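# Pour the ball along gutters into the roofed box

## Task

Get the ball out of the gutter where it starts and into the roofed box beside a different arm; the box is covered on top and has one open side. The task fails if the box gets slid, raised, rotated or tilted by more than a small amount, if any object is knocked or placed outside the work area, or if the ball ends up noticeably lower than the table surfaces at a moment when no robot is holding it. You may tip the ball from one gutter into another and from a gutter into the box. A gutter holds the ball only while its open end sits higher than the rest; if its handle points straight up, the ball rolls out. Arm bases (metres, heading in degrees counter-clockwise from +x): arm1 at x=-1.71 y=+0.55 z=+0.92 heading -13; arm2 at x=+0.00 y=+0.09 z=+0.92 heading -88; arm3 at x=+1.71 y=+0.30 z=+0.94 heading -166. At the end every gripper must let go and the arms must back away, and the ball must remain in the box with no robot holding anything in place.

## Robot and tools

Setup. Three identical i2rt Big YAM arms, arm1, arm2 and arm3, each with six revolute joints, a two-finger gripper and a wrist camera. Their bases sit at the positions and headings listed in the task. With joints 1 and 6 at zero and the hand level and pointing ahead, the wrist camera rides on top of the hand looking toward the fingertips. Reach is roughly 1.0 m out from the joint 1 axis. Joints move at different speeds, so the hand can sweep along a wide, curved path between two postures; plan clearance. Occasionally a loose object gets a brief external shove.

Frame. A single world frame shared by all arms: origin on the floor, +z up. The hand point is midway between the fingertips; its z axis runs along the fingers and the fingers close along its y axis. Arm headings are measured counter-clockwise from +x.

execute_actions. Argument actions is a list with either zero or one element. That element is an object whose keys are arm names (arm1, arm2, arm3, any subset); each arm holds a joints object. Inside joints, every entry is an absolute target, not an offset, keyed by name: joint1_rad (-2.879 to 2.879, rotation about the base, positive counter-clockwise viewed from above, 0 points along the base heading), joint2_rad (0 to 3.141, shoulder; 0 has the upper arm lying back about horizontal, increasing raises it and then brings it forward), joint3_rad (0 to 3.019, elbow; 0 is fully folded, increasing straightens), joint4_rad (-1.692 to 1.57, hand pitch, positive tips fingers up), joint5_rad (-1.57 to 1.57, sideways hand swing, positive toward the arm's right), joint6_rad (-2.094 to 2.094, hand roll, positive clockwise seen from behind the hand), all in radians; gripper_m (0 to 0.093) is the fingertip gap in metres. Completion tolerances are ±0.045, ±0.14, ±0.09, ±0.055, ±0.03, ±0.035 rad and ±0.003 m in that order. Joints you omit may keep driving toward an earlier target. All motions in one action start at once but may finish at different times; one action lasts at most 15 s. Unknown keys or out-of-range numbers make the whole call rejected with no motion. Optional cameras lists which images to return: arm1_cam_wrist, arm2_cam_wrist, arm3_cam_wrist, cam_end_1, cam_end_2, cam_gap_1, cam_gap_2, cam_side, cam_top, or all; omitted, null or ["all"] returns every camera, [] returns none. The pictures line gives the image order. An empty actions list just reports state and images.

wait takes seconds (0 to 10) and lets things run with no new command. zoom_image takes camera and region [x0, y0, x1, y1] in pixels of that camera's most recent full image, origin top-left, at most 504 by 504. Wrist images are 504x504 fisheye; room cameras are 896x504. finished_scene takes scene (1 or 2) and closes the current scene irreversibly; only call it once the ball rests in the box untouched. Replying without any tool call also ends everything.

Reading results. joint_status tells how each commanded motion ended. off_target: stopped short and may still be pressing. contact_stop or time_out: target dropped and joint holds where it stopped, except a timed-out joint that keeps a nearby target and keeps pushing (listed under on_its_own, which also shows what this call did not command; its held at value is a target, not the position). joint command not followed, usually with a cause line, means a self- and inter-arm collision check refused that arm's joint targets; the gripper part still executes, and refused targets may be retried on later actions until they pass. A stop reported in one result cancels the remaining execute_actions, wait and finished_scene calls of that reply. MOTOR HOT appears from 85 °C; at 100 °C an OVER-TEMPERATURE FAULT drops the arm and its gripper until cooled, and affected keys read limit_stop_at_motor_heat; resend those targets afterwards.

Cautions. The arms do not halt on contact and can press very hard; to relieve a pushing joint, command its current reported position. Tiny target changes may not move a joint. Holding loads heats motors, even while you are thinking, during which the last command stays in force. The collision check may react too late and ignores fingers, gripper housings and wrist cameras, so keep arms well apart: a hard squeeze between two robots fails and ends the run. Objects touching robots are fine. Avoid dropping, slamming or knocking items, never disturb the box, keep the ball above table height unless gripped, tilt gutters with the open end appropriately to hold or pour, and finish with grippers open and arms withdrawn. Fewer robot motion seconds is better.

Each tool is called after ">>>" as name([rows], argument=value, ...), one row to a line, values as JSON.

## Session

I'll start by looking at the scene.

>>> execute_actions(actions=[])

Scene clock: 0.00 s.
arm1.joint_positions: joint1_rad=-0.441 joint2_rad=+0.288 joint3_rad=+1.404 joint4_rad=-1.318 joint5_rad=+0.157 joint6_rad=+0.621 gripper_m=+0.095
arm1.joint_status: not commanded
arm1.hand: x=-1.6732 y=+0.4737 z=+1.5147 quat_wxyz=(-0.631, -0.508, -0.582, +0.073) (m; scene frame)
arm2.joint_positions: joint1_rad=-0.867 joint2_rad=+0.606 joint3_rad=+1.356 joint4_rad=-1.162 joint5_rad=-0.057 joint6_rad=+0.017 gripper_m=+0.094
arm2.joint_status: not commanded
arm2.hand: x=-0.1837 y=-0.0909 z=+1.4837 quat_wxyz=(-0.228, -0.777, -0.311, +0.497) (m; scene frame)
arm3.joint_positions: joint1_rad=+0.291 joint2_rad=+0.582 joint3_rad=+1.649 joint4_rad=-1.508 joint5_rad=-0.196 joint6_rad=+0.310 gripper_m=+0.095
arm3.joint_status: not commanded
arm3.hand: x=+1.6005 y=+0.1958 z=+1.5655 quat_wxyz=(-0.292, -0.832, -0.144, +0.450) (m; scene frame)
pictures: arm1_cam_wrist, arm2_cam_wrist, arm3_cam_wrist, cam_end_1, cam_end_2, cam_gap_1, cam_gap_2, cam_side, cam_top
Images, in order (width x height): arm1_cam_wrist 504x504, arm2_cam_wrist 504x504, arm3_cam_wrist 504x504, cam_end_1 896x504, cam_end_2 896x504, cam_gap_1 896x504, cam_gap_2 896x504, cam_side 896x504, cam_top 896x504.

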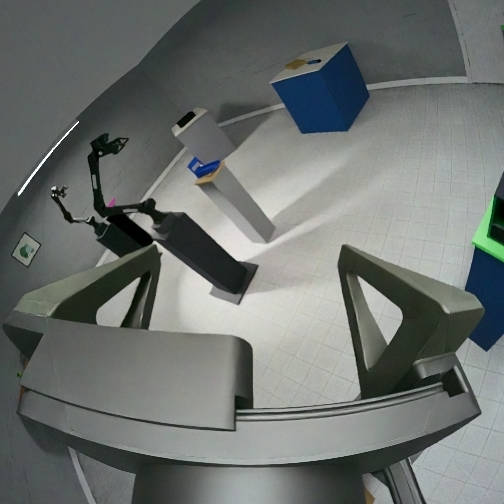

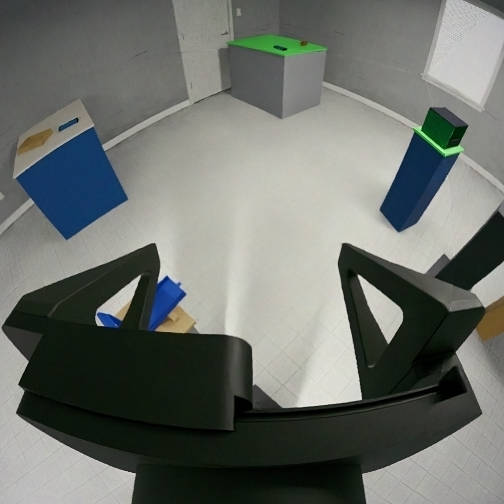

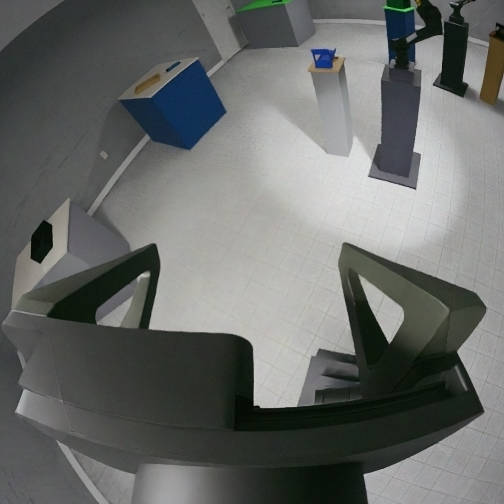

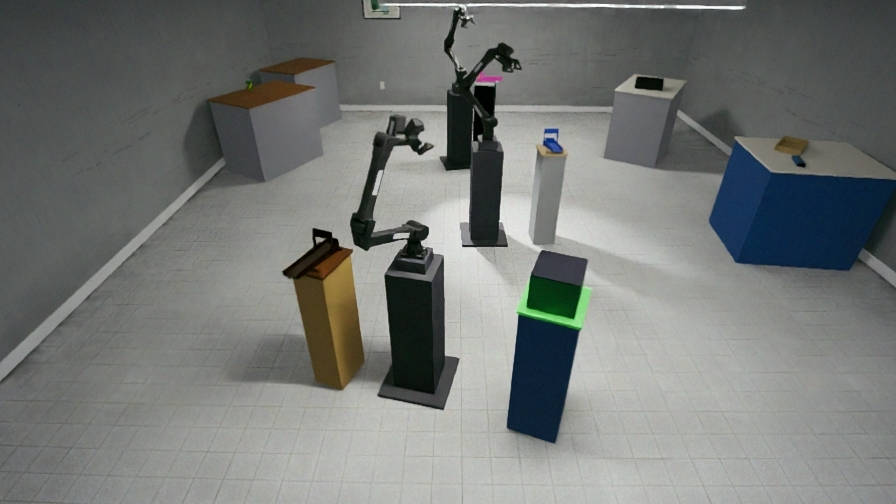

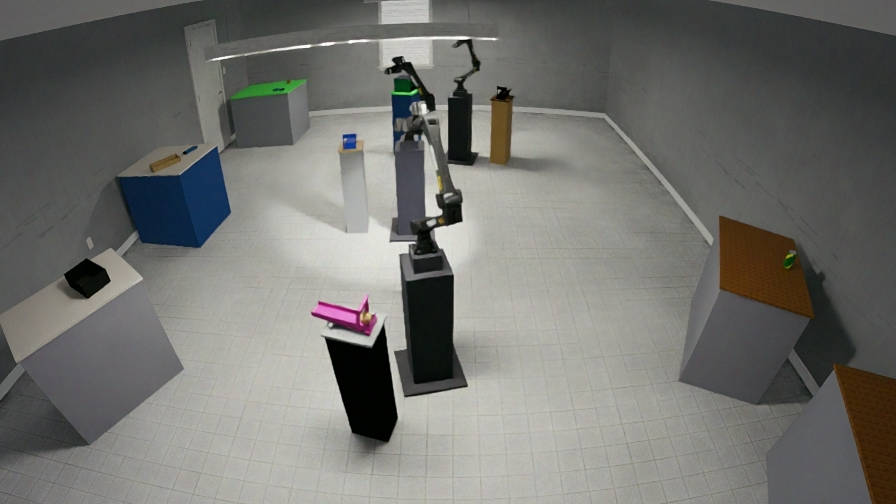

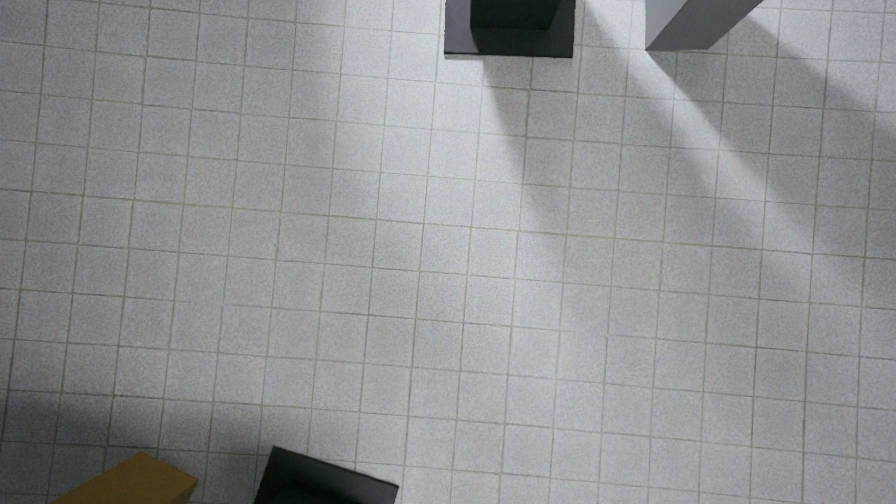

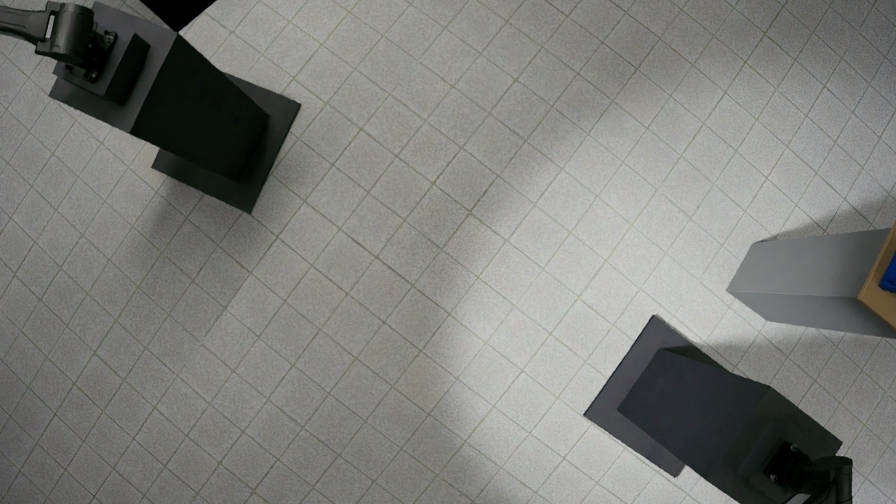

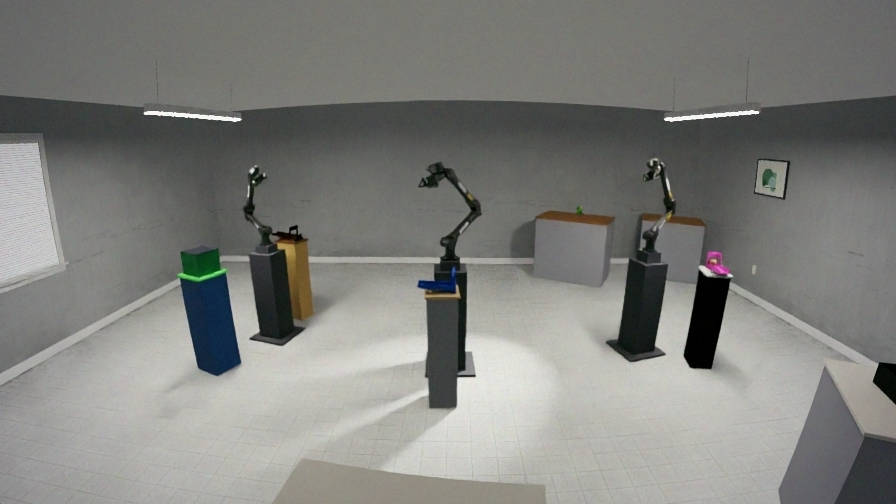

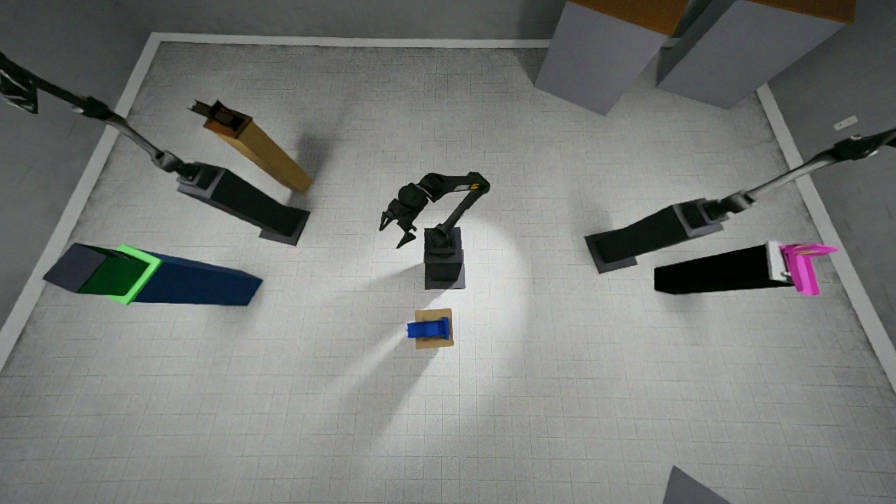

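>>> zoom_image(camera="cam_end_2", region=[290, 270, 410, 360])

>>> zoom_image(camera="cam_end_1", region=[260, 200, 620, 360])

>>> zoom_image(camera="cam_side", region=[400, 250, 490, 320])

>>> zoom_image(camera="cam_side", region=[670, 230, 760, 300])

>>> zoom_image(camera="cam_side", region=[160, 210, 330, 310])

Region (290, 270, 410, 360) of cam_end_2's 896x504 image, scaled by 4.200, with more detail than that image has; it fills the top 378 rows of this view, and the rest is white.

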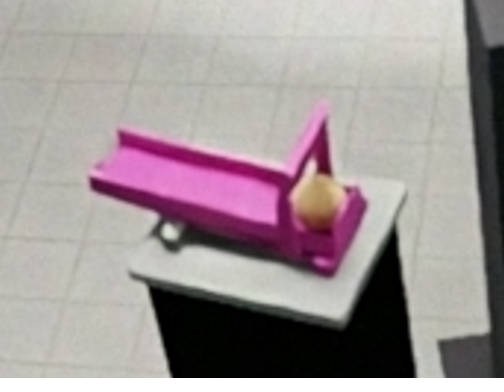

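Region (260, 200, 620, 360) of cam_end_1's 896x504 image, scaled by 1.400, with more detail than that image has.

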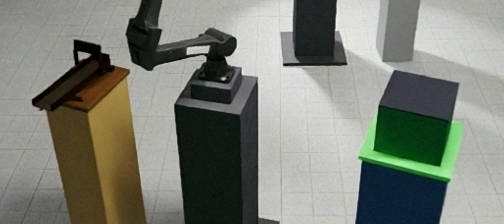

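Region (400, 250, 490, 320) of cam_side's 896x504 image, scaled by 5.600, with more detail than that image has.

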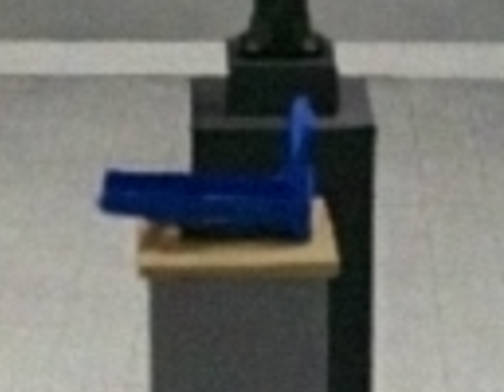

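Region (670, 230, 760, 300) of cam_side's 896x504 image, scaled by 5.600, with more detail than that image has.

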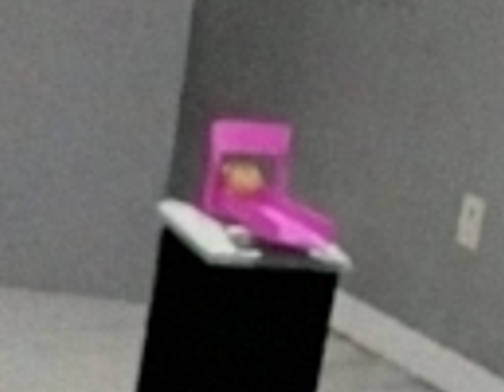

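Region (160, 210, 330, 310) of cam_side's 896x504 image, scaled by 2.965, with more detail than that image has; it fills the top 296 rows of this view, and the rest is white.

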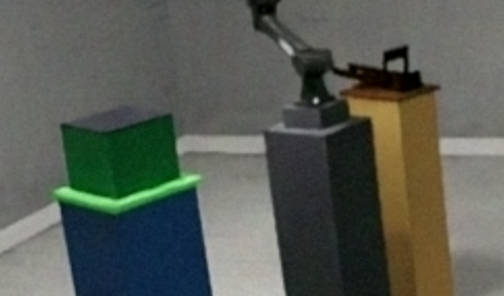

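>>> zoom_image(camera="arm2_cam_wrist", region=[395, 90, 495, 180])

>>> zoom_image(camera="cam_top", region=[30, 80, 330, 320])

>>> zoom_image(camera="cam_top", region=[380, 200, 500, 360])

>>> zoom_image(camera="cam_top", region=[640, 170, 860, 320])

Region (395, 90, 495, 180) of arm2_cam_wrist's 504x504 image, scaled by 5.040, with more detail than that image has; it fills the top 454 rows of this view, and the rest is white.

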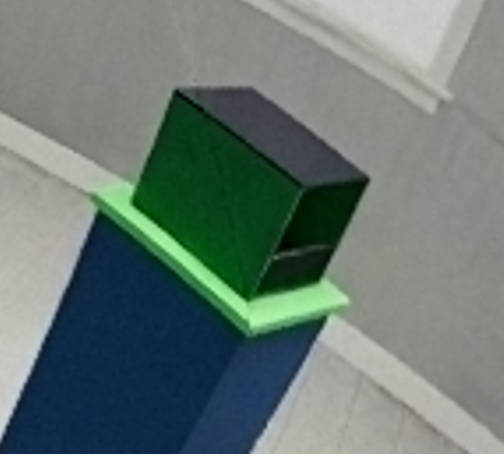

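Region (30, 80, 330, 320) of cam_top's 896x504 image, scaled by 1.680, with more detail than that image has; it fills the top 403 rows of this view, and the rest is white.

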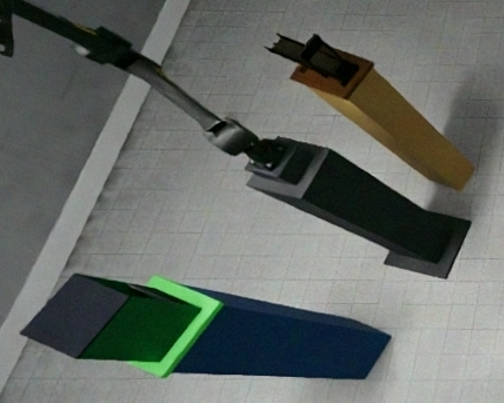

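Region (380, 200, 500, 360) of cam_top's 896x504 image, scaled by 3.150, with more detail than that image has; it fills the left 378 columns of this view, and the rest is white.

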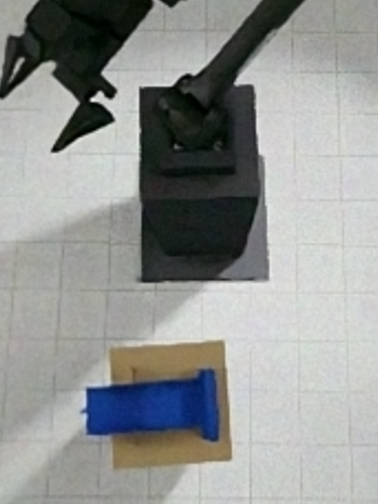

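Region (640, 170, 860, 320) of cam_top's 896x504 image, scaled by 2.291, with more detail than that image has; it fills the top 344 rows of this view, and the rest is white.

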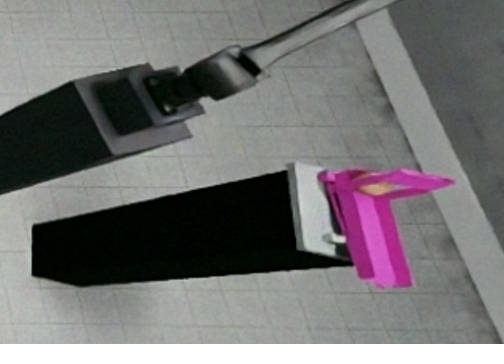

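>>> execute_actions([
  {"arm1":{"joints":{"joint1_rad":1.5,"joint2_rad":1.3,"joint3_rad":1.35,"joint4_rad":-1.35,"joint5_rad":0,"joint6_rad":0}},"arm2":{"joints":{"joint1_rad":-0.1,"joint2_rad":1.3,"joint3_rad":1.35,"joint4_rad":-1.35,"joint5_rad":0,"joint6_rad":0}},"arm3":{"joints":{"joint1_rad":2.34,"joint2_rad":1.3,"joint3_rad":1.35,"joint4_rad":-1.35,"joint5_rad":0,"joint6_rad":0}}},
], cameras=["arm1_cam_wrist","arm2_cam_wrist","arm3_cam_wrist","cam_top","cam_end_1","cam_end_2"])

Scene clock: 3.50 s.
arm1.joint_positions: joint1_rad=+1.498 joint2_rad=+1.305 joint3_rad=+1.357 joint4_rad=-1.337 joint5_rad=+0.000 joint6_rad=+0.013 gripper_m=+0.095
arm1.joint_status: all done
arm1.hand: x=-1.5861 y=+0.9680 z=+1.2189 quat_wxyz=(-0.121, +0.580, -0.801, -0.084) (m; scene frame)
arm2.joint_positions: joint1_rad=-0.095 joint2_rad=+1.314 joint3_rad=+1.340 joint4_rad=-1.342 joint5_rad=+0.000 joint6_rad=+0.008 gripper_m=+0.094
arm2.joint_status: all done
arm2.hand: x=-0.0256 y=-0.3471 z=+1.2072 quat_wxyz=(-0.091, -0.723, -0.679, +0.090) (m; scene frame)
arm3.joint_positions: joint1_rad=+2.344 joint2_rad=+1.311 joint3_rad=+1.339 joint4_rad=-1.349 joint5_rad=+0.001 joint6_rad=+0.006 gripper_m=+0.095
arm3.joint_status: all done
arm3.hand: x=+2.0794 y=+0.0690 z=+1.2290 quat_wxyz=(-0.123, -0.277, -0.952, +0.032) (m; scene frame)
pictures: arm1_cam_wrist, arm2_cam_wrist, arm3_cam_wrist, cam_end_1, cam_end_2, cam_top
Images, in order (width x height): arm1_cam_wrist 504x504, arm2_cam_wrist 504x504, arm3_cam_wrist 504x504, cam_end_1 896x504, cam_end_2 896x504, cam_top 896x504.

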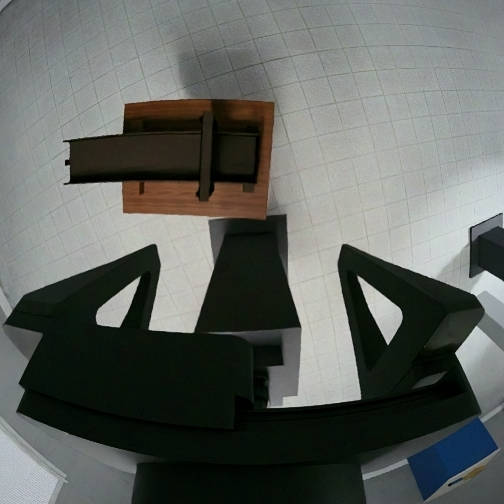

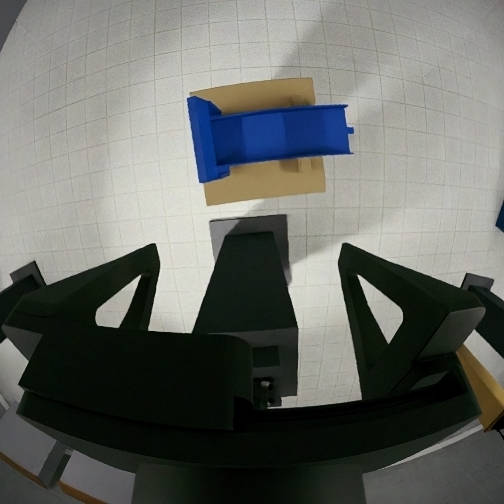

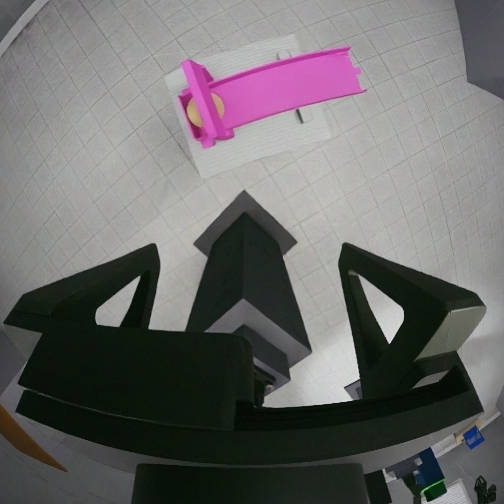

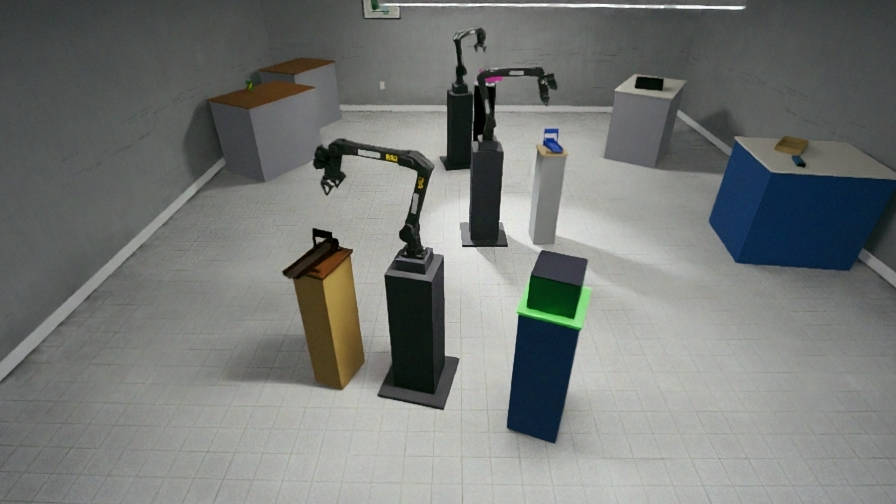

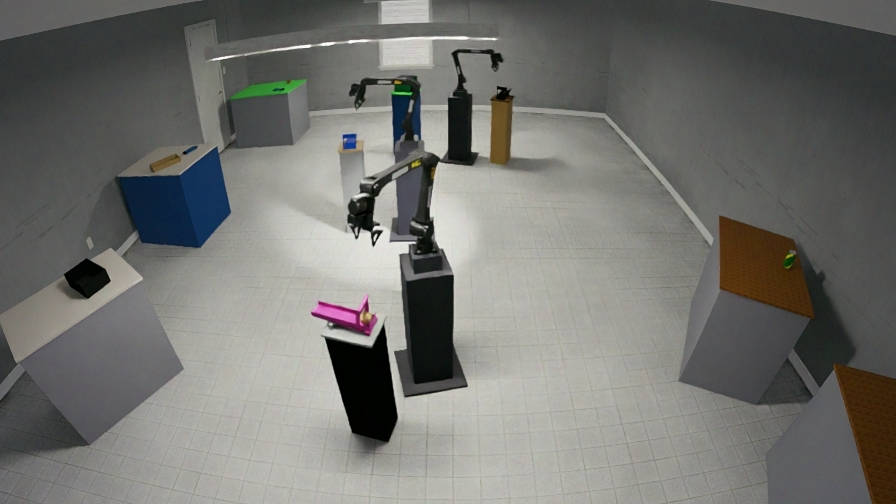

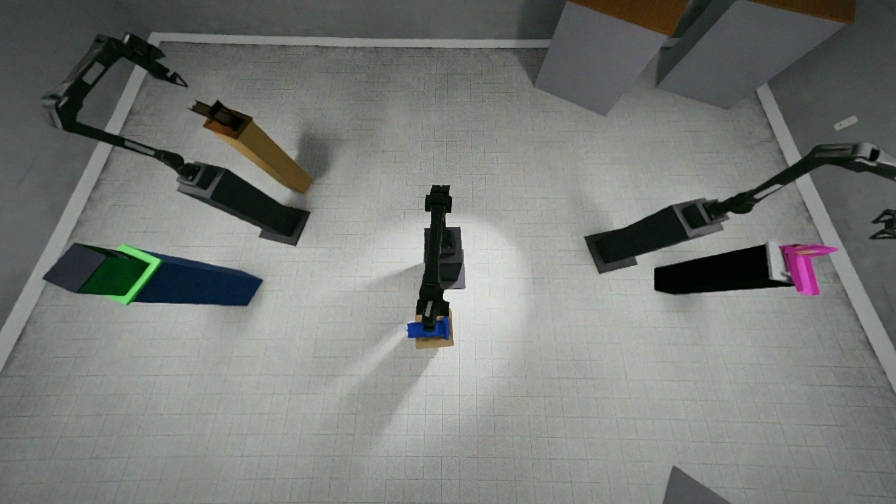

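>>> execute_actions([
  {"arm1":{"joints":{"joint4_rad":-0.55}},"arm2":{"joints":{"joint3_rad":1.9}},"arm3":{"joints":{"joint2_rad":0.8}}},
], cameras=["arm1_cam_wrist","arm2_cam_wrist","arm3_cam_wrist"])

Scene clock: 5.53 s.
arm1.joint_positions: joint1_rad=+1.498 joint2_rad=+1.304 joint3_rad=+1.357 joint4_rad=-0.569 joint5_rad=+0.000 joint6_rad=+0.013 gripper_m=+0.095
arm1.joint_status: all done
arm1.hand: x=-1.5441 y=+1.1048 z=+1.3351 quat_wxyz=(-0.410, +0.507, -0.697, -0.299) (m; scene frame)
arm2.joint_positions: joint1_rad=-0.095 joint2_rad=+1.291 joint3_rad=+1.863 joint4_rad=-1.349 joint5_rad=+0.000 joint6_rad=+0.008 gripper_m=+0.094
arm2.joint_status: all done
arm2.hand: x=-0.0296 y=-0.3902 z=+1.4690 quat_wxyz=(-0.270, -0.672, -0.631, +0.278) (m; scene frame)
arm3.joint_positions: joint1_rad=+2.344 joint2_rad=+0.803 joint3_rad=+1.339 joint4_rad=-1.349 joint5_rad=+0.001 joint6_rad=+0.006 gripper_m=+0.095
arm3.joint_status: all done
arm3.hand: x=+1.9698 y=+0.1363 z=+1.4085 quat_wxyz=(-0.359, -0.260, -0.891, +0.099) (m; scene frame)
pictures: arm1_cam_wrist, arm2_cam_wrist, arm3_cam_wrist
Images, in order (width x height): arm1_cam_wrist 504x504, arm2_cam_wrist 504x504, arm3_cam_wrist 504x504.

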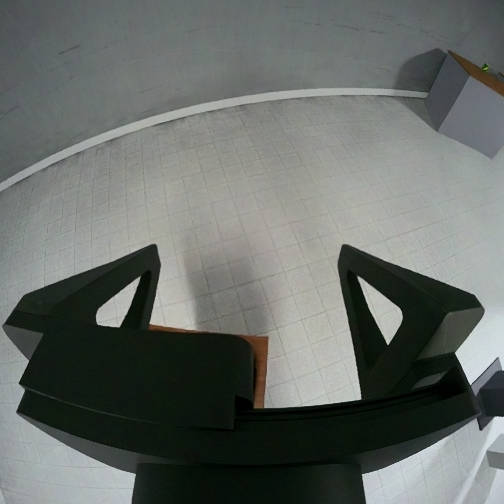

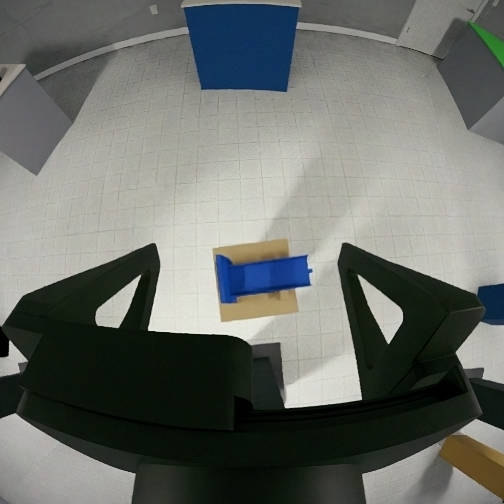

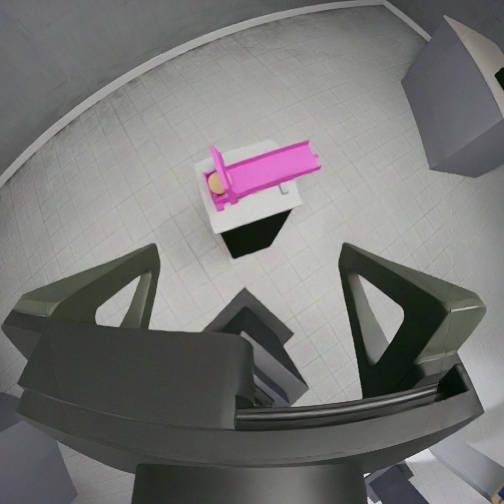

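>>> execute_actions([
  {"arm1":{"joints":{"joint1_rad":1.614,"joint2_rad":1.658,"joint3_rad":1.537,"joint4_rad":-1.459,"joint5_rad":0,"joint6_rad":0.1}},"arm2":{"joints":{"joint1_rad":0.022,"joint2_rad":1.666,"joint3_rad":1.543,"joint4_rad":-1.447,"joint5_rad":0,"joint6_rad":0}},"arm3":{"joints":{"joint1_rad":2.46,"joint2_rad":1.846,"joint3_rad":1.702,"joint4_rad":-1.427,"joint5_rad":0,"joint6_rad":-0.15}}},
], cameras=["arm1_cam_wrist","arm2_cam_wrist","arm3_cam_wrist","cam_side","cam_end_1","cam_end_2"])

Scene clock: 9.17 s.
arm1.joint_positions: joint1_rad=+1.620 joint2_rad=+1.654 joint3_rad=+1.502 joint4_rad=-1.447 joint5_rad=+0.000 joint6_rad=+0.085 gripper_m=+0.095
arm1.joint_status: all done
arm1.hand: x=-1.6269 y=+1.0335 z=+1.1200 quat_wxyz=(+0.003, +0.606, -0.796, +0.011) (m; scene frame)
arm2.joint_positions: joint1_rad=+0.026 joint2_rad=+1.670 joint3_rad=+1.510 joint4_rad=-1.442 joint5_rad=+0.000 joint6_rad=+0.008 gripper_m=+0.094
arm2.joint_status: all done
arm2.hand: x=+0.0319 y=-0.4081 z=+1.1159 quat_wxyz=(+0.008, -0.685, -0.728, -0.012) (m; scene frame)
arm3.joint_positions: joint1_rad=+2.459 joint2_rad=+1.851 joint3_rad=+1.691 joint4_rad=-1.423 joint5_rad=+0.001 joint6_rad=-0.143 gripper_m=+0.095
arm3.joint_status: all done
arm3.hand: x=+2.2241 y=+0.0554 z=+1.1122 quat_wxyz=(+0.003, -0.150, -0.989, -0.003) (m; scene frame)
pictures: arm1_cam_wrist, arm2_cam_wrist, arm3_cam_wrist, cam_end_1, cam_end_2, cam_side
Images, in order (width x height): arm1_cam_wrist 504x504, arm2_cam_wrist 504x504, arm3_cam_wrist 504x504, cam_end_1 896x504, cam_end_2 896x504, cam_side 896x504.

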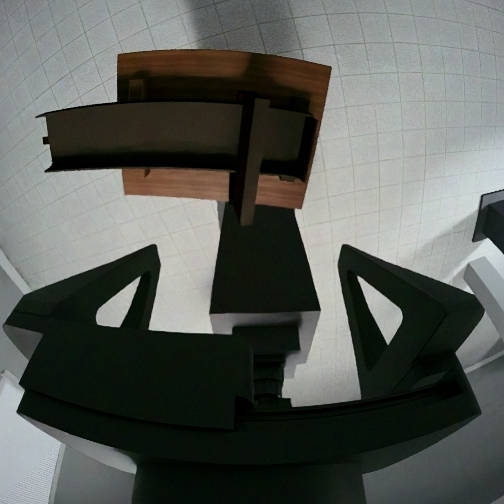

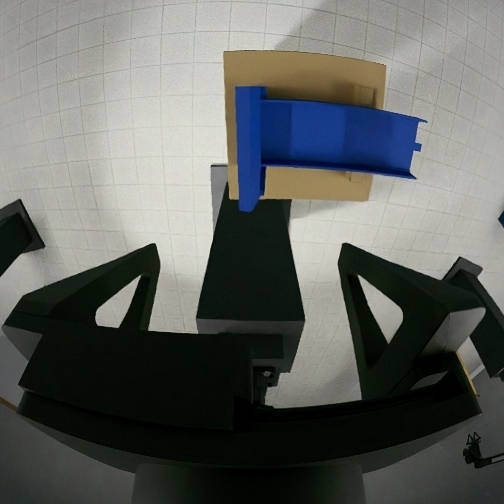

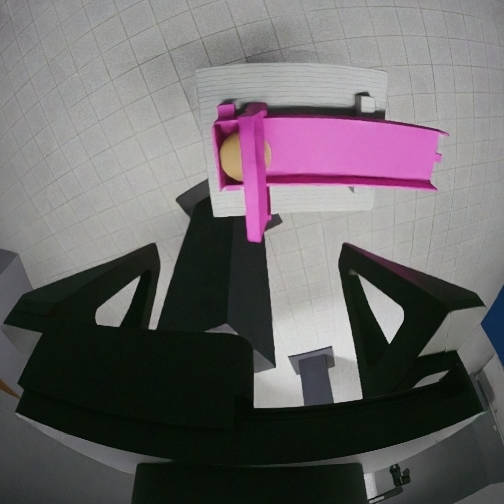

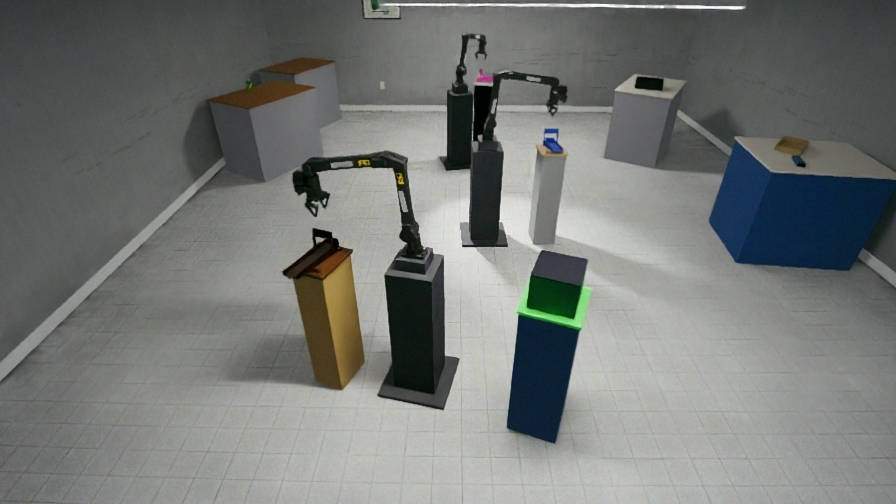

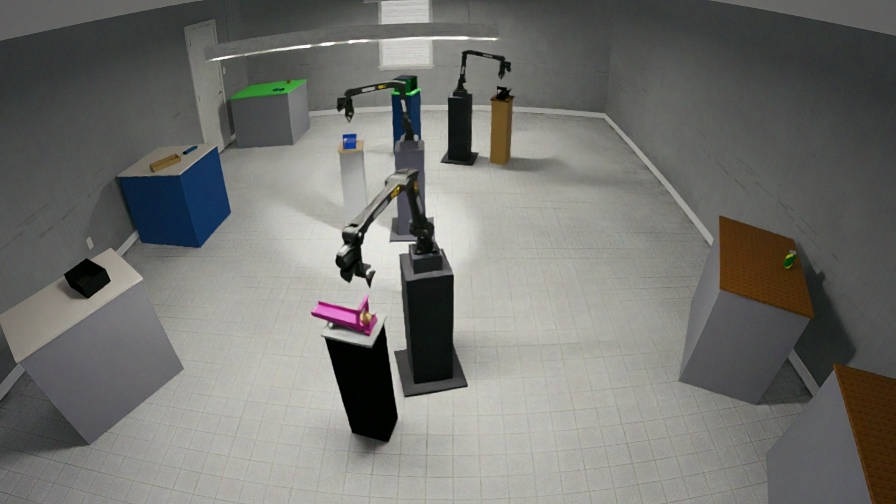

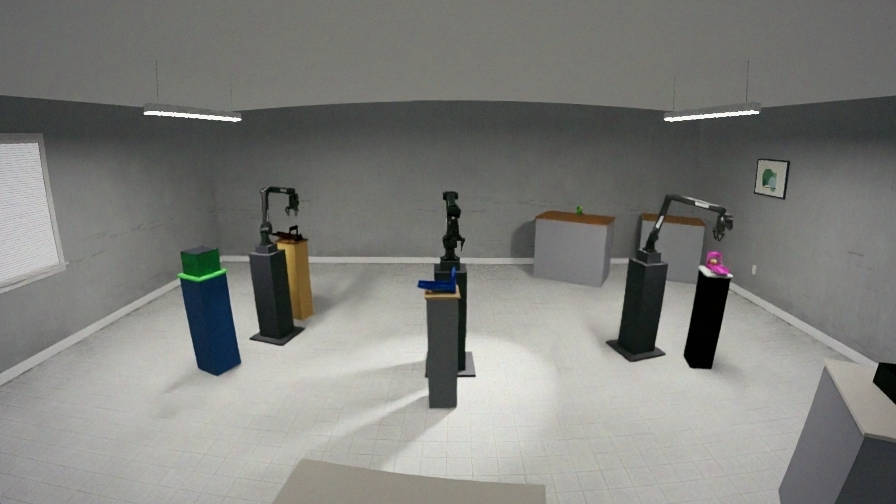

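>>> zoom_image(camera="arm3_cam_wrist", region=[190, 60, 390, 260])

>>> zoom_image(camera="arm2_cam_wrist", region=[190, 40, 390, 240])

>>> zoom_image(camera="arm1_cam_wrist", region=[150, 40, 350, 240])

Region (190, 60, 390, 260) of arm3_cam_wrist's 504x504 image, scaled by 2.520, with more detail than that image has.

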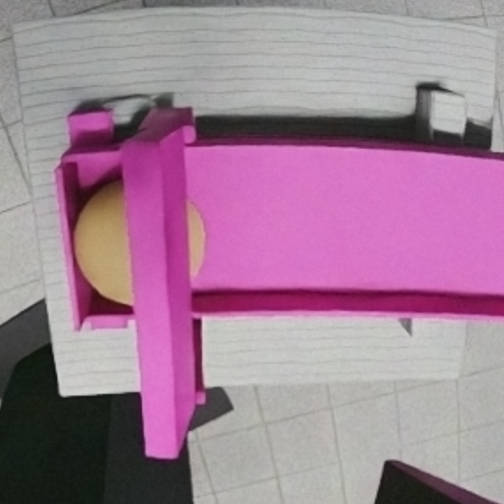

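Region (190, 40, 390, 240) of arm2_cam_wrist's 504x504 image, scaled by 2.520, with more detail than that image has.

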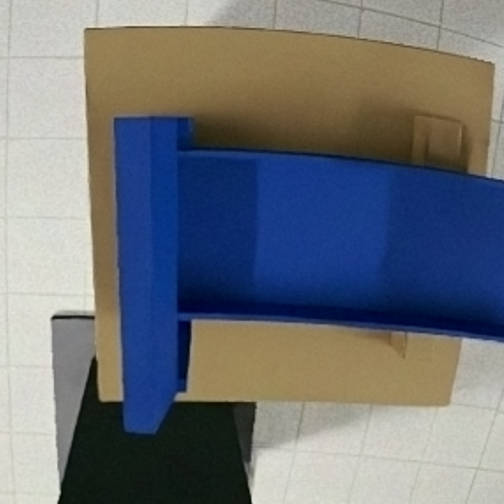

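Region (150, 40, 350, 240) of arm1_cam_wrist's 504x504 image, scaled by 2.520, with more detail than that image has.

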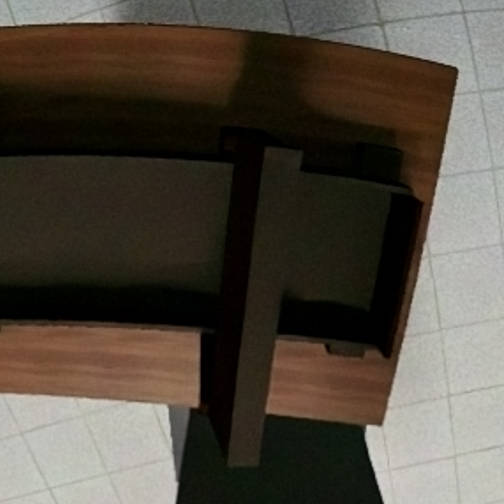

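>>> execute_actions([
  {"arm1":{"joints":{"joint1_rad":1.568,"joint2_rad":1.69,"joint3_rad":1.36,"joint4_rad":-1.225,"joint5_rad":-0.15,"joint6_rad":0.155}},"arm2":{"joints":{"joint1_rad":0.074,"joint2_rad":1.726,"joint3_rad":1.41,"joint4_rad":-1.251,"joint5_rad":0.15,"joint6_rad":0.05}},"arm3":{"joints":{"joint1_rad":2.492,"joint2_rad":1.838,"joint3_rad":1.505,"joint4_rad":-1.2,"joint5_rad":0.15,"joint6_rad":-0.18}}},
], cameras=["arm1_cam_wrist","arm2_cam_wrist","arm3_cam_wrist","cam_side","cam_end_2"])

Scene clock: 19.17 s.
arm1.joint_positions: joint1_rad=+1.571 joint2_rad=+1.683 joint3_rad=+1.370 joint4_rad=-1.238 joint5_rad=-0.148 joint6_rad=+0.140 gripper_m=+0.095
arm1.joint_status: all done
arm1.hand: x=-1.6251 y=+1.0429 z=+1.0590 quat_wxyz=(+0.035, +0.563, -0.823, -0.060) (m; scene frame)
arm2.joint_positions: joint1_rad=+0.071 joint2_rad=+1.719 joint3_rad=+1.409 joint4_rad=-1.261 joint5_rad=+0.146 joint6_rad=+0.041 gripper_m=+0.094
arm2.joint_status: all done
arm2.hand: x=+0.0308 y=-0.4215 z=+1.0565 quat_wxyz=(+0.044, -0.680, -0.730, +0.055) (m; scene frame)
arm3.joint_positions: joint1_rad=+2.493 joint2_rad=+1.834 joint3_rad=+1.507 joint4_rad=-1.209 joint5_rad=+0.146 joint6_rad=-0.173 gripper_m=+0.095
arm3.joint_status: all done
arm3.hand: x=+2.2138 y=+0.0541 z=+1.0556 quat_wxyz=(+0.001, -0.120, -0.990, +0.073) (m; scene frame)
pictures: arm1_cam_wrist, arm2_cam_wrist, arm3_cam_wrist, cam_end_2, cam_side
Images, in order (width x height): arm1_cam_wrist 504x504, arm2_cam_wrist 504x504, arm3_cam_wrist 504x504, cam_end_2 896x504, cam_side 896x504.

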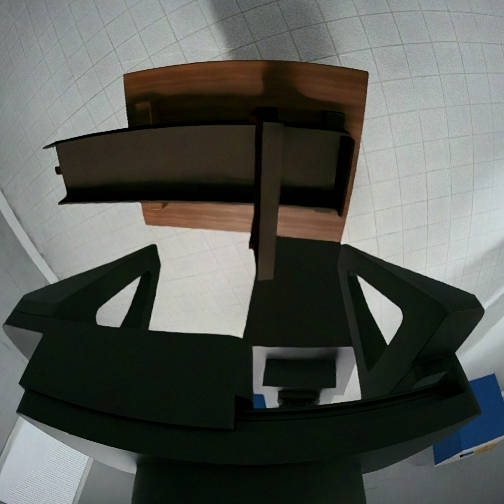

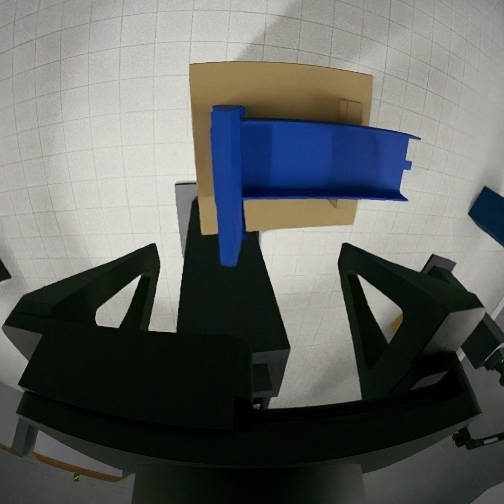

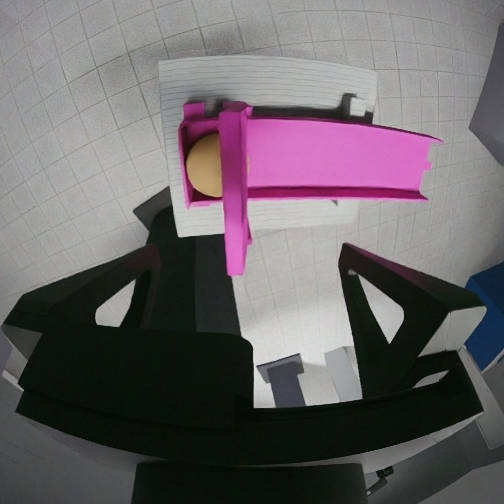

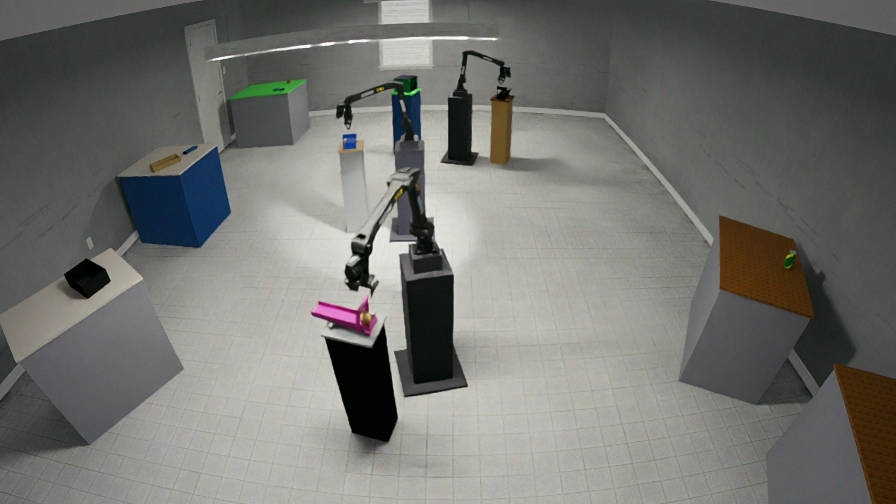

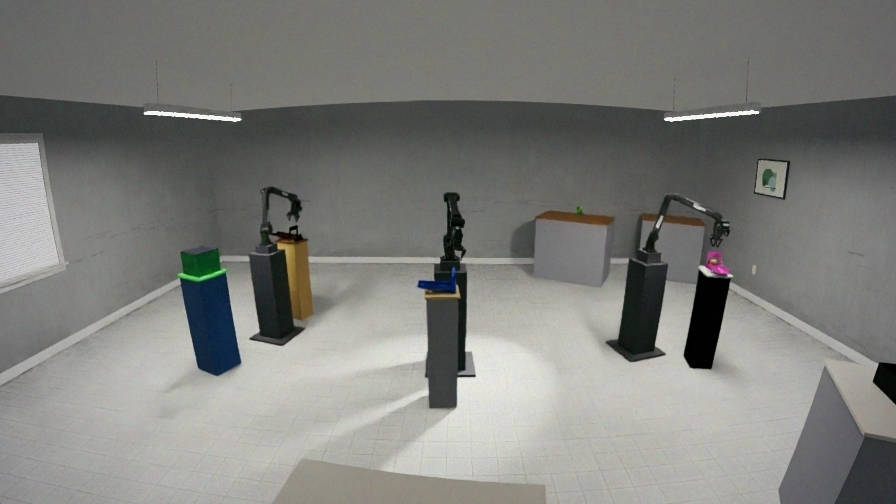

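>>> zoom_image(camera="arm3_cam_wrist", region=[150, 90, 350, 290])

>>> zoom_image(camera="arm2_cam_wrist", region=[150, 90, 350, 290])

>>> zoom_image(camera="arm1_cam_wrist", region=[150, 90, 350, 290])

Region (150, 90, 350, 290) of arm3_cam_wrist's 504x504 image, scaled by 2.520, with more detail than that image has.

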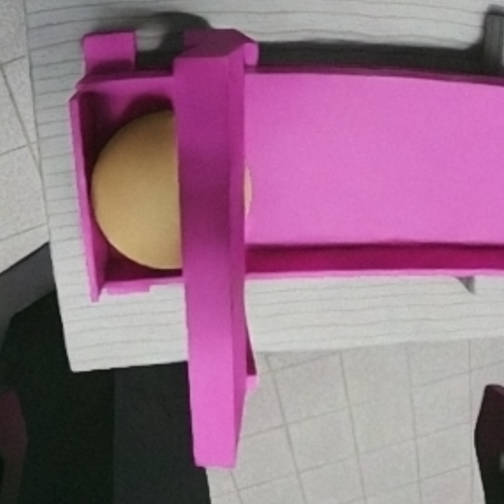

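Region (150, 90, 350, 290) of arm2_cam_wrist's 504x504 image, scaled by 2.520, with more detail than that image has.

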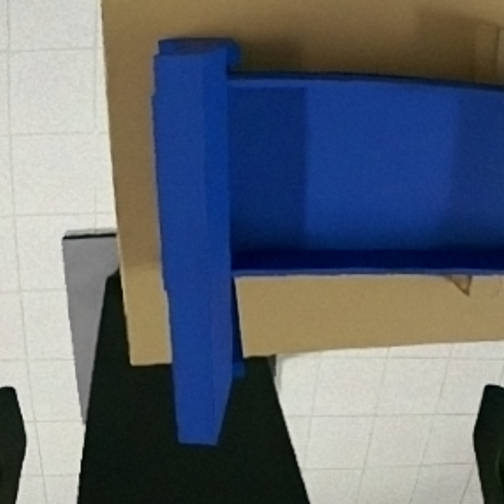

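Region (150, 90, 350, 290) of arm1_cam_wrist's 504x504 image, scaled by 2.520, with more detail than that image has.

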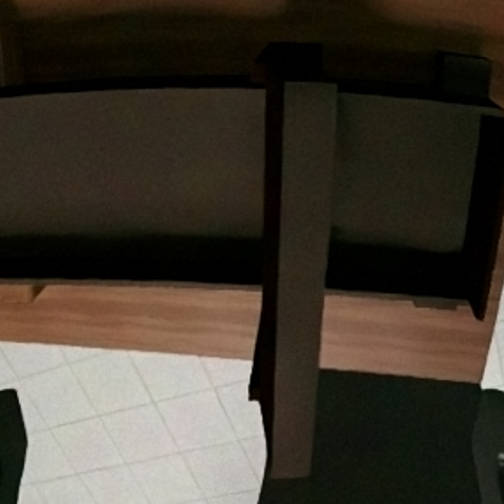

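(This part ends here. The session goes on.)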